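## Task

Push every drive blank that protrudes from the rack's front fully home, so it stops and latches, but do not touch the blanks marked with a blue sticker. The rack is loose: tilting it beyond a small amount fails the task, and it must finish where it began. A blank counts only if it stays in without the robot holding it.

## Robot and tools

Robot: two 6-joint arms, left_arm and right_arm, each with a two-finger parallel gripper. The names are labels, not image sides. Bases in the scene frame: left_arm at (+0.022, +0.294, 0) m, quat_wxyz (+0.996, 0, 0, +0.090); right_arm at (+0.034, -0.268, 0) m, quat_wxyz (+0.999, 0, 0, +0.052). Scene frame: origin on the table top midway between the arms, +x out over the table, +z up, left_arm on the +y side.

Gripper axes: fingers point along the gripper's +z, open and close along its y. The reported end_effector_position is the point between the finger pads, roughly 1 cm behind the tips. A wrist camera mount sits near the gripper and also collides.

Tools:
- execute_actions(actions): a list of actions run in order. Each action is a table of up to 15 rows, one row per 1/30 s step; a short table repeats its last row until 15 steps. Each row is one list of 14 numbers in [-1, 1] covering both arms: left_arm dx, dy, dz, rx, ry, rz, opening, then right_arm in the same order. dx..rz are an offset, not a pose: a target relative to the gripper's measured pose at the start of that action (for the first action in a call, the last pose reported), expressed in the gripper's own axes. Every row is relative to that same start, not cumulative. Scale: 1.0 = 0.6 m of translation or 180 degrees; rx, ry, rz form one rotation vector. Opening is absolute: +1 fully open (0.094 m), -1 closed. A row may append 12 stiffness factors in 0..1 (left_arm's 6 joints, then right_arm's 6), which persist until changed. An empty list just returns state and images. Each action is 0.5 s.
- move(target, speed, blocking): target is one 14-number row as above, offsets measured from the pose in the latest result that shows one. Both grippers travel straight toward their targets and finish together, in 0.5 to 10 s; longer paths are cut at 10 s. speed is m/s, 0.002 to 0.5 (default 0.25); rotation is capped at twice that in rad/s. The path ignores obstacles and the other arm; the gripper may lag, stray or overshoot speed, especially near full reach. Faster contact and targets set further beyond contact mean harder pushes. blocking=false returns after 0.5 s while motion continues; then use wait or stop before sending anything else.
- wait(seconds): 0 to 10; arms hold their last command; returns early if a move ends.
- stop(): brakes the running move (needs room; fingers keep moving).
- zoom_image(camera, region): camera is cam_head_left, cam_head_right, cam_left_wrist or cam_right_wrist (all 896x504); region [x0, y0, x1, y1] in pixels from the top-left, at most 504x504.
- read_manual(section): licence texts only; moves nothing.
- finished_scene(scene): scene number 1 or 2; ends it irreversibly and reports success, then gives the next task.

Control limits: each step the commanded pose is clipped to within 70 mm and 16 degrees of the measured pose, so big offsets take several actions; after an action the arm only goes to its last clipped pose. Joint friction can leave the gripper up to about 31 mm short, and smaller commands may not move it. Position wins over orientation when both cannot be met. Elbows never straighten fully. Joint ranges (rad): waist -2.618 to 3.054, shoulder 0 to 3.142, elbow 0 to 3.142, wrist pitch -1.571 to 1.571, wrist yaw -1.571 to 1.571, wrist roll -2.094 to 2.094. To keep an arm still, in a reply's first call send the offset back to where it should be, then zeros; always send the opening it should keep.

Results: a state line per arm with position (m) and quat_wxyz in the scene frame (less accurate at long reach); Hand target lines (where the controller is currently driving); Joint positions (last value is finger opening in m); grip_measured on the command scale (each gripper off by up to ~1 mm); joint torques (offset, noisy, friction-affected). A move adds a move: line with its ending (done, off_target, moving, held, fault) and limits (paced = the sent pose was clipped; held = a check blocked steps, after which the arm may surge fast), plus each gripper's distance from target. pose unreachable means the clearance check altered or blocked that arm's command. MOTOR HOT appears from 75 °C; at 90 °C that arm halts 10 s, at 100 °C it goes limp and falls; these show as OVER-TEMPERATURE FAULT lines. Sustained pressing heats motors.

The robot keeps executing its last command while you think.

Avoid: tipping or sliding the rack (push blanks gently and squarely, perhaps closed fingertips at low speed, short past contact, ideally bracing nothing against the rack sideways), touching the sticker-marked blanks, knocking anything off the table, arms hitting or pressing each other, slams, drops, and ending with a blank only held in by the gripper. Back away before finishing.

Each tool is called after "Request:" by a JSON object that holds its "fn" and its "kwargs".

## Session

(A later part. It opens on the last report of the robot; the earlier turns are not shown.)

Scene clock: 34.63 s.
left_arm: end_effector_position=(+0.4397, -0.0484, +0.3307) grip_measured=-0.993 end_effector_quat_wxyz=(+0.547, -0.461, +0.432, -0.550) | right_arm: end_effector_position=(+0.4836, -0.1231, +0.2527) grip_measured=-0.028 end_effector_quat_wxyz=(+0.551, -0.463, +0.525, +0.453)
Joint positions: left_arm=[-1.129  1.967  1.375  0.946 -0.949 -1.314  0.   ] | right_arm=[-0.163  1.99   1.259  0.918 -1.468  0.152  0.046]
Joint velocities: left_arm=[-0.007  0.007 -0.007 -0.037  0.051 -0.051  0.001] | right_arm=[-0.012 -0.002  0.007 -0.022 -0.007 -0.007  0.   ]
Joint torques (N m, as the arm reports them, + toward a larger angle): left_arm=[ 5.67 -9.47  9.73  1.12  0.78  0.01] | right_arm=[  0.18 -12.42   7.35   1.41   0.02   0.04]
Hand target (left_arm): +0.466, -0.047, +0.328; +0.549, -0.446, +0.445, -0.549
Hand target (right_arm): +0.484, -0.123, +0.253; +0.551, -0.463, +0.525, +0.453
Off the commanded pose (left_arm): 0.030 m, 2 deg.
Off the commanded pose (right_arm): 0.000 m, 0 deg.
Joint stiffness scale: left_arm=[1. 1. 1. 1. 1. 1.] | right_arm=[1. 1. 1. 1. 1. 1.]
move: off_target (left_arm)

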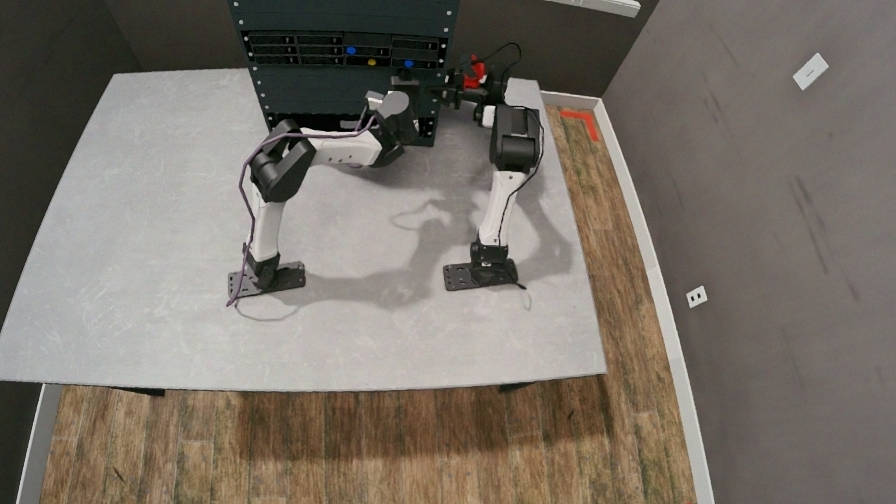

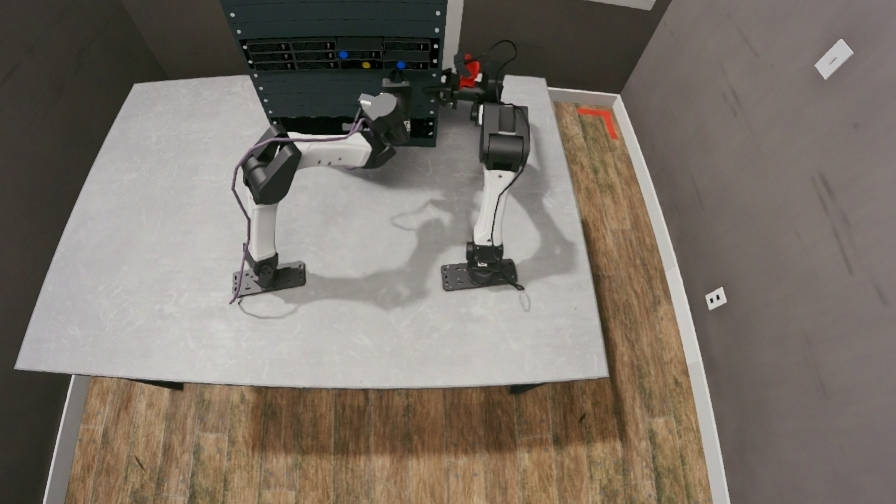

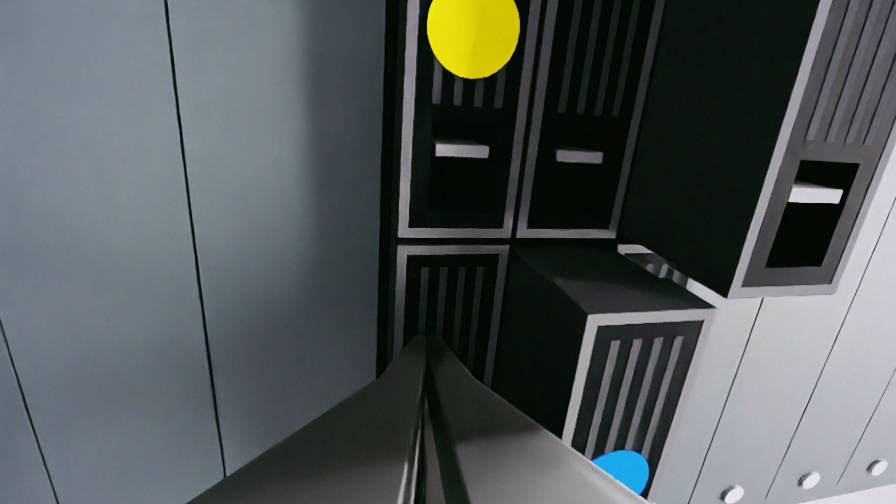

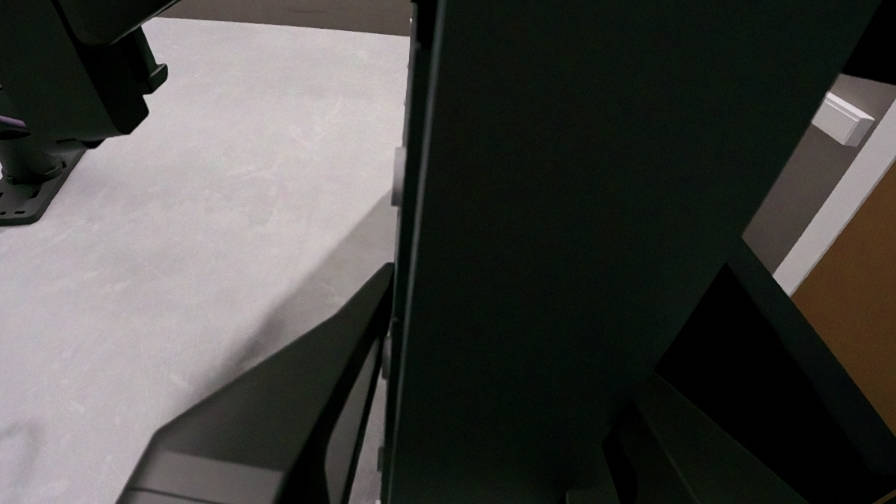

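Request:
{"fn": "move", "kwargs": {"target": [0, 0, -0.133, 0, 0, 0, -1, 0, 0, 0, 0, 0, 0, -0.07], "speed": 0.1}}

Scene clock: 36.53 s.
left_arm: end_effector_position=(+0.3657, -0.0568, +0.3107) grip_measured=-0.993 end_effector_quat_wxyz=(+0.546, -0.458, +0.438, -0.548) | right_arm: end_effector_position=(+0.4836, -0.1231, +0.2527) grip_measured=-0.028 end_effector_quat_wxyz=(+0.551, -0.463, +0.525, +0.453)
Joint positions: left_arm=[-1.292  1.902  1.175  1.17  -1.093 -1.198  0.   ] | right_arm=[-0.163  1.99   1.259  0.918 -1.468  0.152  0.046]
Joint velocities: left_arm=[ 0.002  0.002 -0.017  0.007 -0.037  0.022 -0.   ] | right_arm=[ 0.007  0.002 -0.002 -0.066 -0.037 -0.081  0.001]
Joint torques (N m, as the arm reports them, + toward a larger angle): left_arm=[  0.26 -12.92   4.93   1.51   0.03   0.12] | right_arm=[  0.18 -12.4    7.34   1.41   0.02   0.04]
Hand target (left_arm): +0.362, -0.051, +0.315; +0.547, -0.462, +0.431, -0.549
Hand target (right_arm): +0.484, -0.123, +0.253; +0.551, -0.463, +0.525, +0.453
Off the commanded pose (left_arm): 0.008 m, 1 deg.
Off the commanded pose (right_arm): 0.000 m, 0 deg.
Joint stiffness scale: left_arm=[1. 1. 1. 1. 1. 1.] | right_arm=[1. 1. 1. 1. 1. 1.]
move: done

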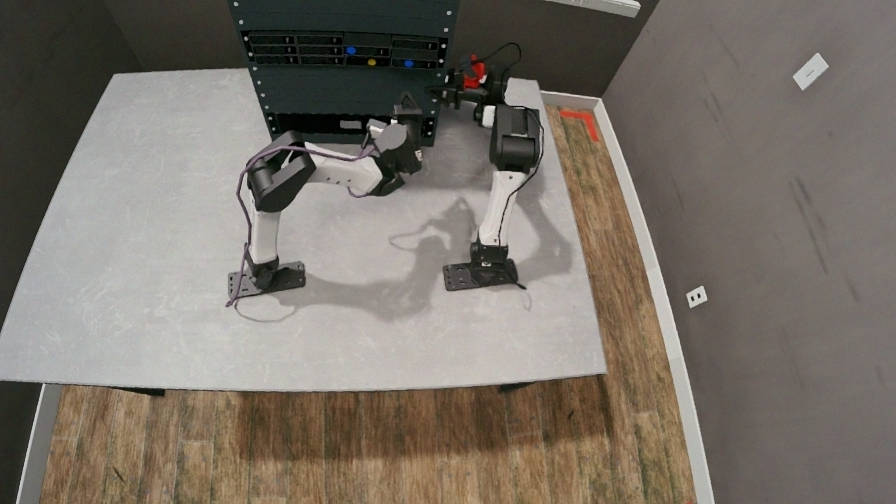

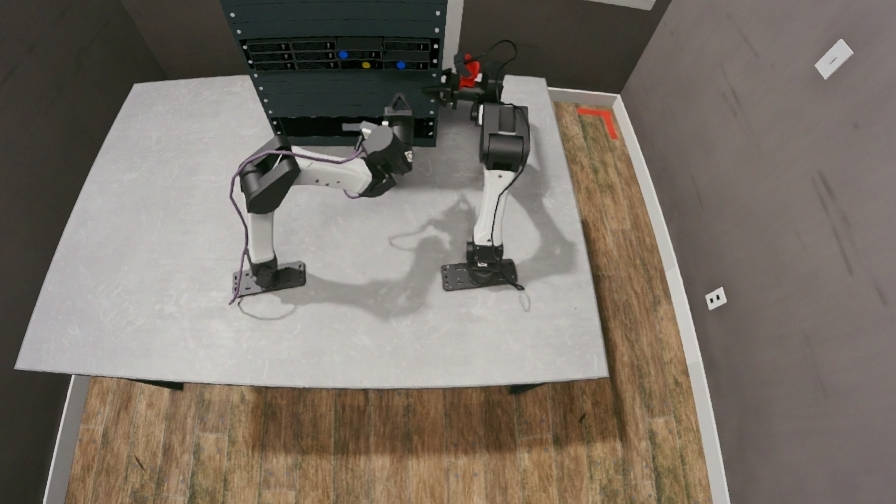

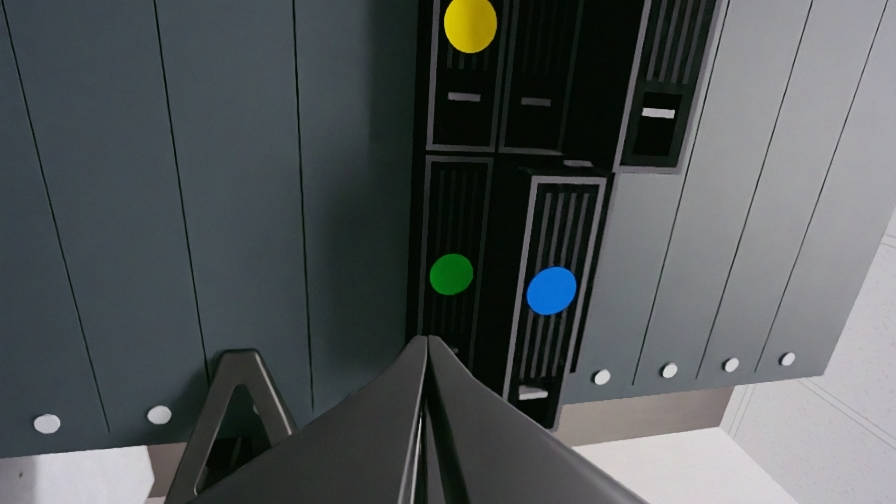

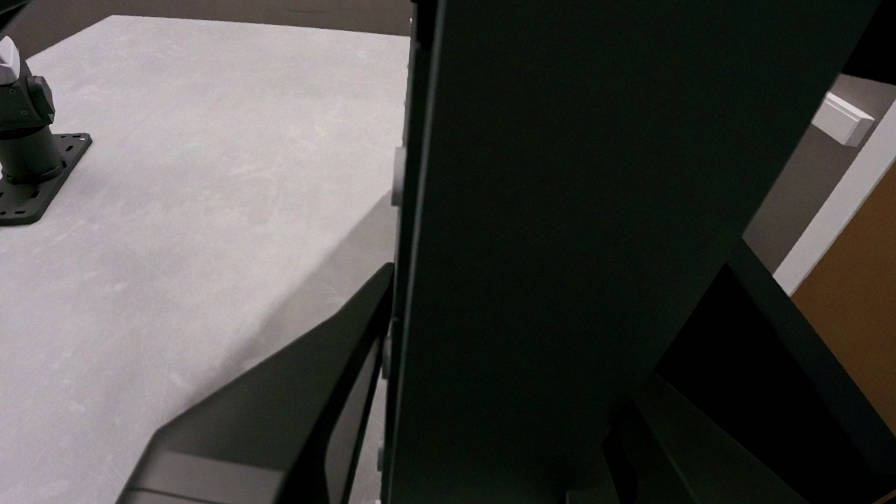

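Request:
{"fn": "zoom_image", "kwargs": {"camera": "cam_left_wrist", "region": [390, 0, 730, 340]}}

Request:
{"fn": "zoom_image", "kwargs": {"camera": "cam_head_left", "region": [220, 10, 470, 160]}}

Region (390, 0, 730, 340) of cam_left_wrist's 896x504 image, scaled by 1.482, with more detail than that image has.

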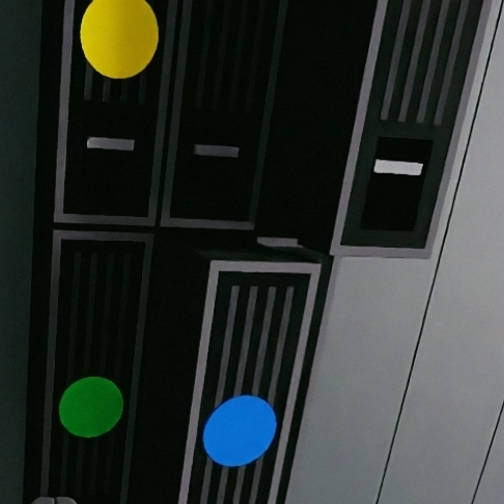

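Region (220, 10, 470, 160) of cam_head_left's 896x504 image, scaled by 2.016, with more detail than that image has; it fills the top 302 rows of this view, and the rest is white.

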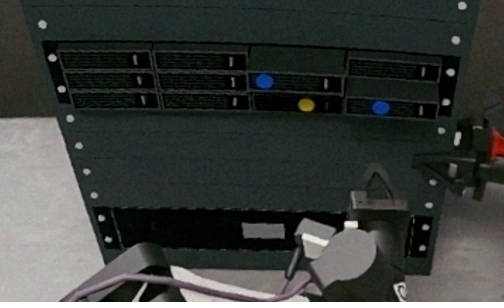

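Request:
{"fn": "execute_actions", "kwargs": {"actions": [[[0,0,0,0,0,0,-1,0,0,0,0,0,0,-0.03],[0,0,0,0,0,0,-1,0,0,0,0,0,0,0.0],[0,0,0,0,0,0,-1,0,0,0,0,0,0,0.05],[0,0,0,0,0,0,-1,0,0,0,0,0,0,0.12],[0,0,0,0,0,0,-1,0,0,0,0,0,0,0.2],[0,0,0,0,0,0,-1,0,0,0,0,0,0,0.3],[0,0,0,0,0,0,-1,0,0,0,0,0,0,0.4],[0,0,0,0,0,0,-1,0,0,0,0,0,0,0.5],[0,0,0,0,0,0,-1,0,0,0,0,0,0,0.6],[0,0,0,0,0,0,-1,0,0,0,0,0,0,0.7],[0,0,0,0,0,0,-1,0,0,0,0,0,0,0.8],[0,0,0,0,0,0,-1,0,0,0,0,0,0,0.9],[0,0,0,0,0,0,-1,0,0,0,0,0,0,1.0]]]}}

Request:
{"fn": "move", "kwargs": {"target": [0, 0, 0, 0, 0, 0, -1, 0, -0.01, -0.13, 0, 0, 0, 1], "speed": 0.1}}

Scene clock: 37.60 s.
left_arm: end_effector_position=(+0.3656, -0.0566, +0.3111) grip_measured=-0.993 end_effector_quat_wxyz=(+0.546, -0.459, +0.437, -0.548) | right_arm: end_effector_position=(+0.4835, -0.1231, +0.2529) grip_measured=+1.000 end_effector_quat_wxyz=(+0.552, -0.463, +0.525, +0.453)
Joint positions: left_arm=[-1.292  1.902  1.175  1.172 -1.094 -1.196  0.   ] | right_arm=[-0.163  1.99   1.259  0.92  -1.468  0.152  0.094]
Joint velocities: left_arm=[ 0.007 -0.002  0.002 -0.066 -0.037 -0.007  0.001] | right_arm=[-0.012 -0.002 -0.007  0.066 -0.022 -0.007  0.   ]
Joint torques (N m, as the arm reports them, + toward a larger angle): left_arm=[  0.53 -11.39   6.05   1.33   0.14   0.02] | right_arm=[  0.18 -12.42   7.37   1.39   0.02   0.05]
Hand target (left_arm): +0.366, -0.057, +0.311; +0.546, -0.458, +0.437, -0.548
Hand target (right_arm): +0.484, -0.123, +0.253; +0.551, -0.463, +0.525, +0.453
Off the commanded pose (left_arm): 0.000 m, 0 deg.
Off the commanded pose (right_arm): 0.000 m, 0 deg.
Joint stiffness scale: left_arm=[1. 1. 1. 1. 1. 1.] | right_arm=[1. 1. 1. 1. 1. 1.]

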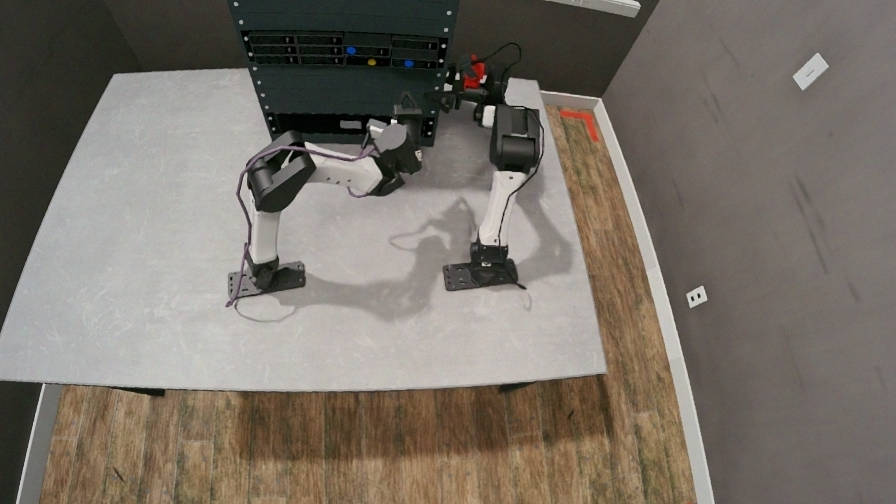

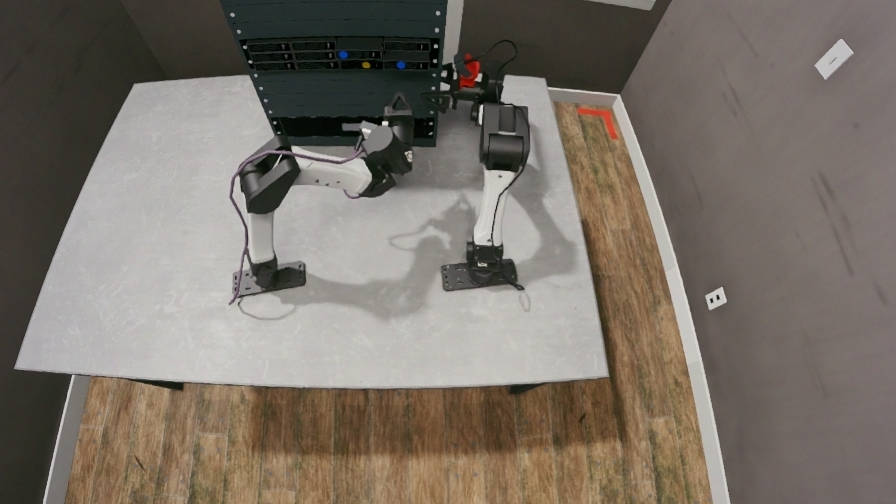

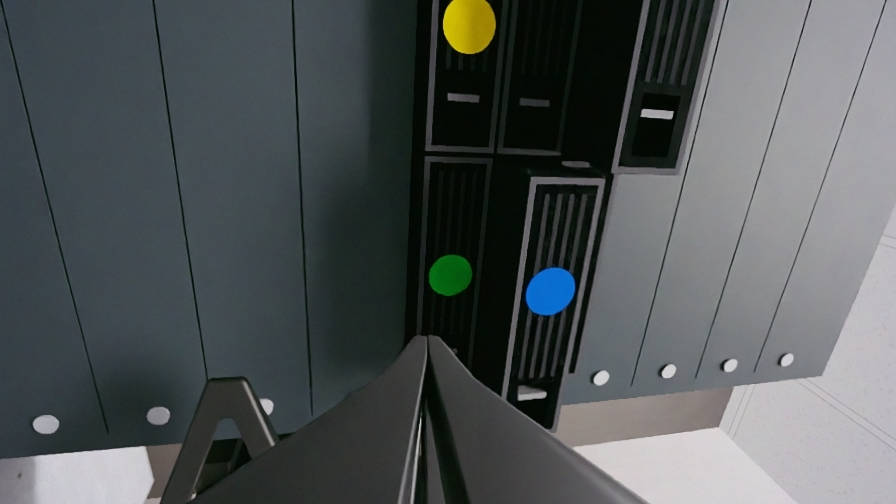

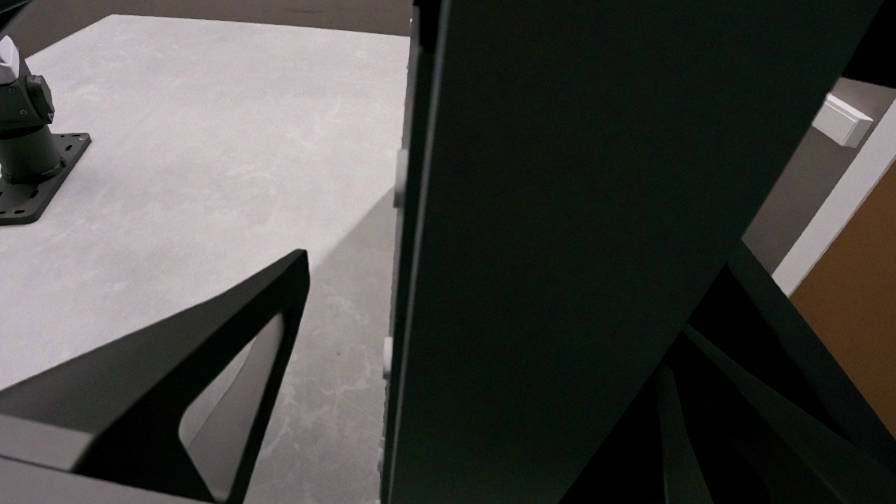

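Scene clock: 38.73 s.
left_arm: end_effector_position=(+0.3656, -0.0566, +0.3111) grip_measured=-0.993 end_effector_quat_wxyz=(+0.546, -0.459, +0.437, -0.548) | right_arm: end_effector_position=(+0.4839, -0.2009, +0.2531) grip_measured=+1.000 end_effector_quat_wxyz=(+0.573, -0.442, +0.549, +0.418)
Joint positions: left_arm=[-1.292  1.902  1.175  1.172 -1.094 -1.196  0.   ] | right_arm=[-0.344  1.979  1.232  1.    -1.547  0.205  0.094]
Joint velocities: left_arm=[ 0.012 -0.002 -0.002 -0.022 -0.037 -0.022  0.001] | right_arm=[-0.007  0.007  0.007 -0.022 -0.022 -0.081  0.   ]
Joint torques (N m, as the arm reports them, + toward a larger angle): left_arm=[  0.59 -11.37   6.15   1.33   0.12   0.05] | right_arm=[  0.02 -13.16   5.56   1.31  -0.03   0.1 ]
Hand target (left_arm): +0.366, -0.057, +0.311; +0.546, -0.459, +0.437, -0.548
Hand target (right_arm): +0.478, -0.200, +0.252; +0.568, -0.442, +0.551, +0.423
Off the commanded pose (left_arm): 0.000 m, 0 deg.
Off the commanded pose (right_arm): 0.007 m, 6 deg.
Joint stiffness scale: left_arm=[1. 1. 1. 1. 1. 1.] | right_arm=[1. 1. 1. 1. 1. 1.]
joint sent to its limit (right arm) — the command would take joint 5 (wrist yaw) past its lower limit, so that joint was sent only as far as its limit.
move: off_target (right_arm)

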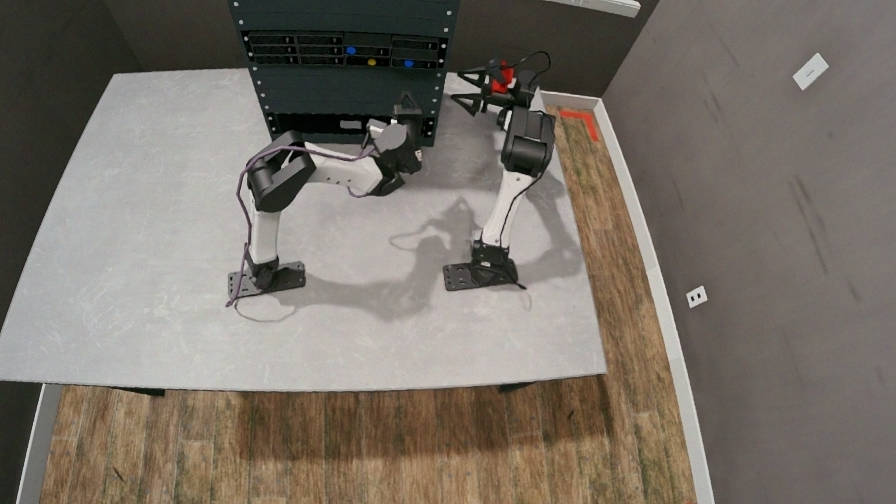

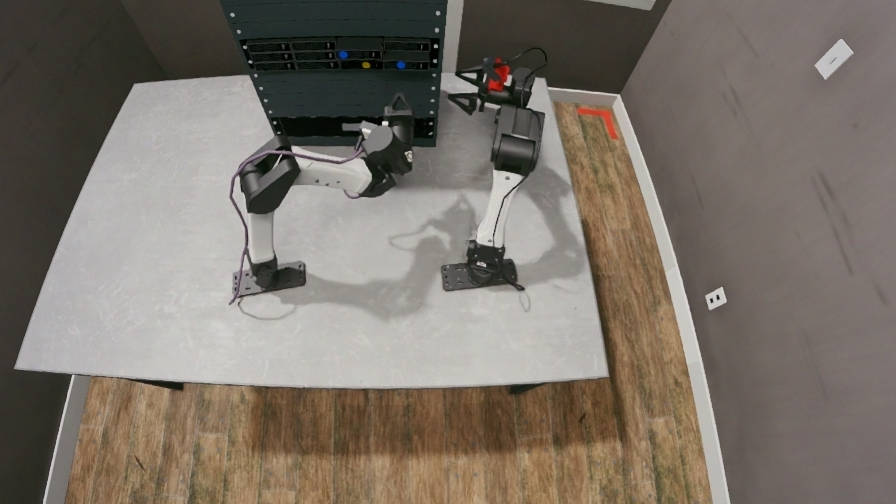

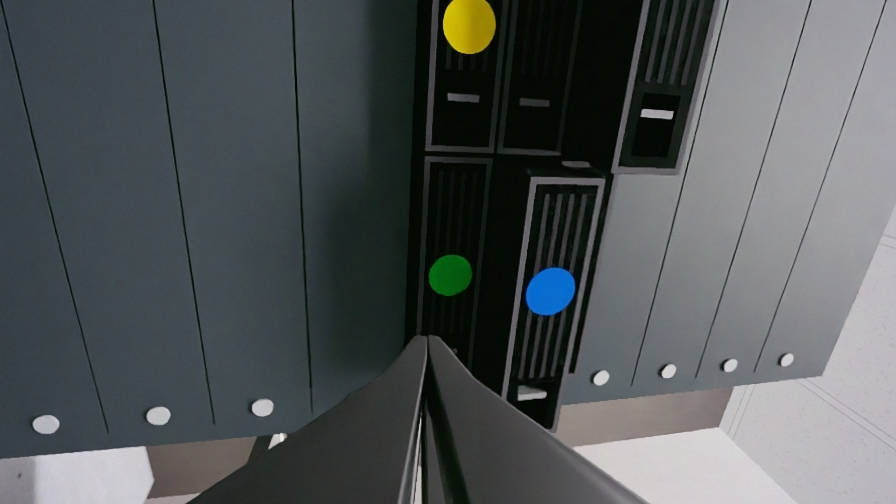

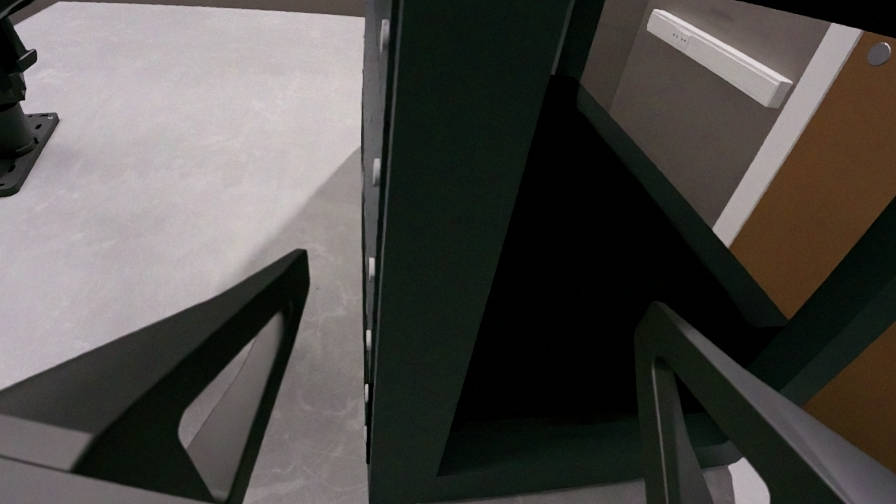

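Both arms are clear of the rack. The yellow and green drives are seated, the blue ones are untouched, and the rack hasn't moved.

Request:
{"fn": "finished_scene", "kwargs": {"scene": 2}}

The scene is finished: the task was done.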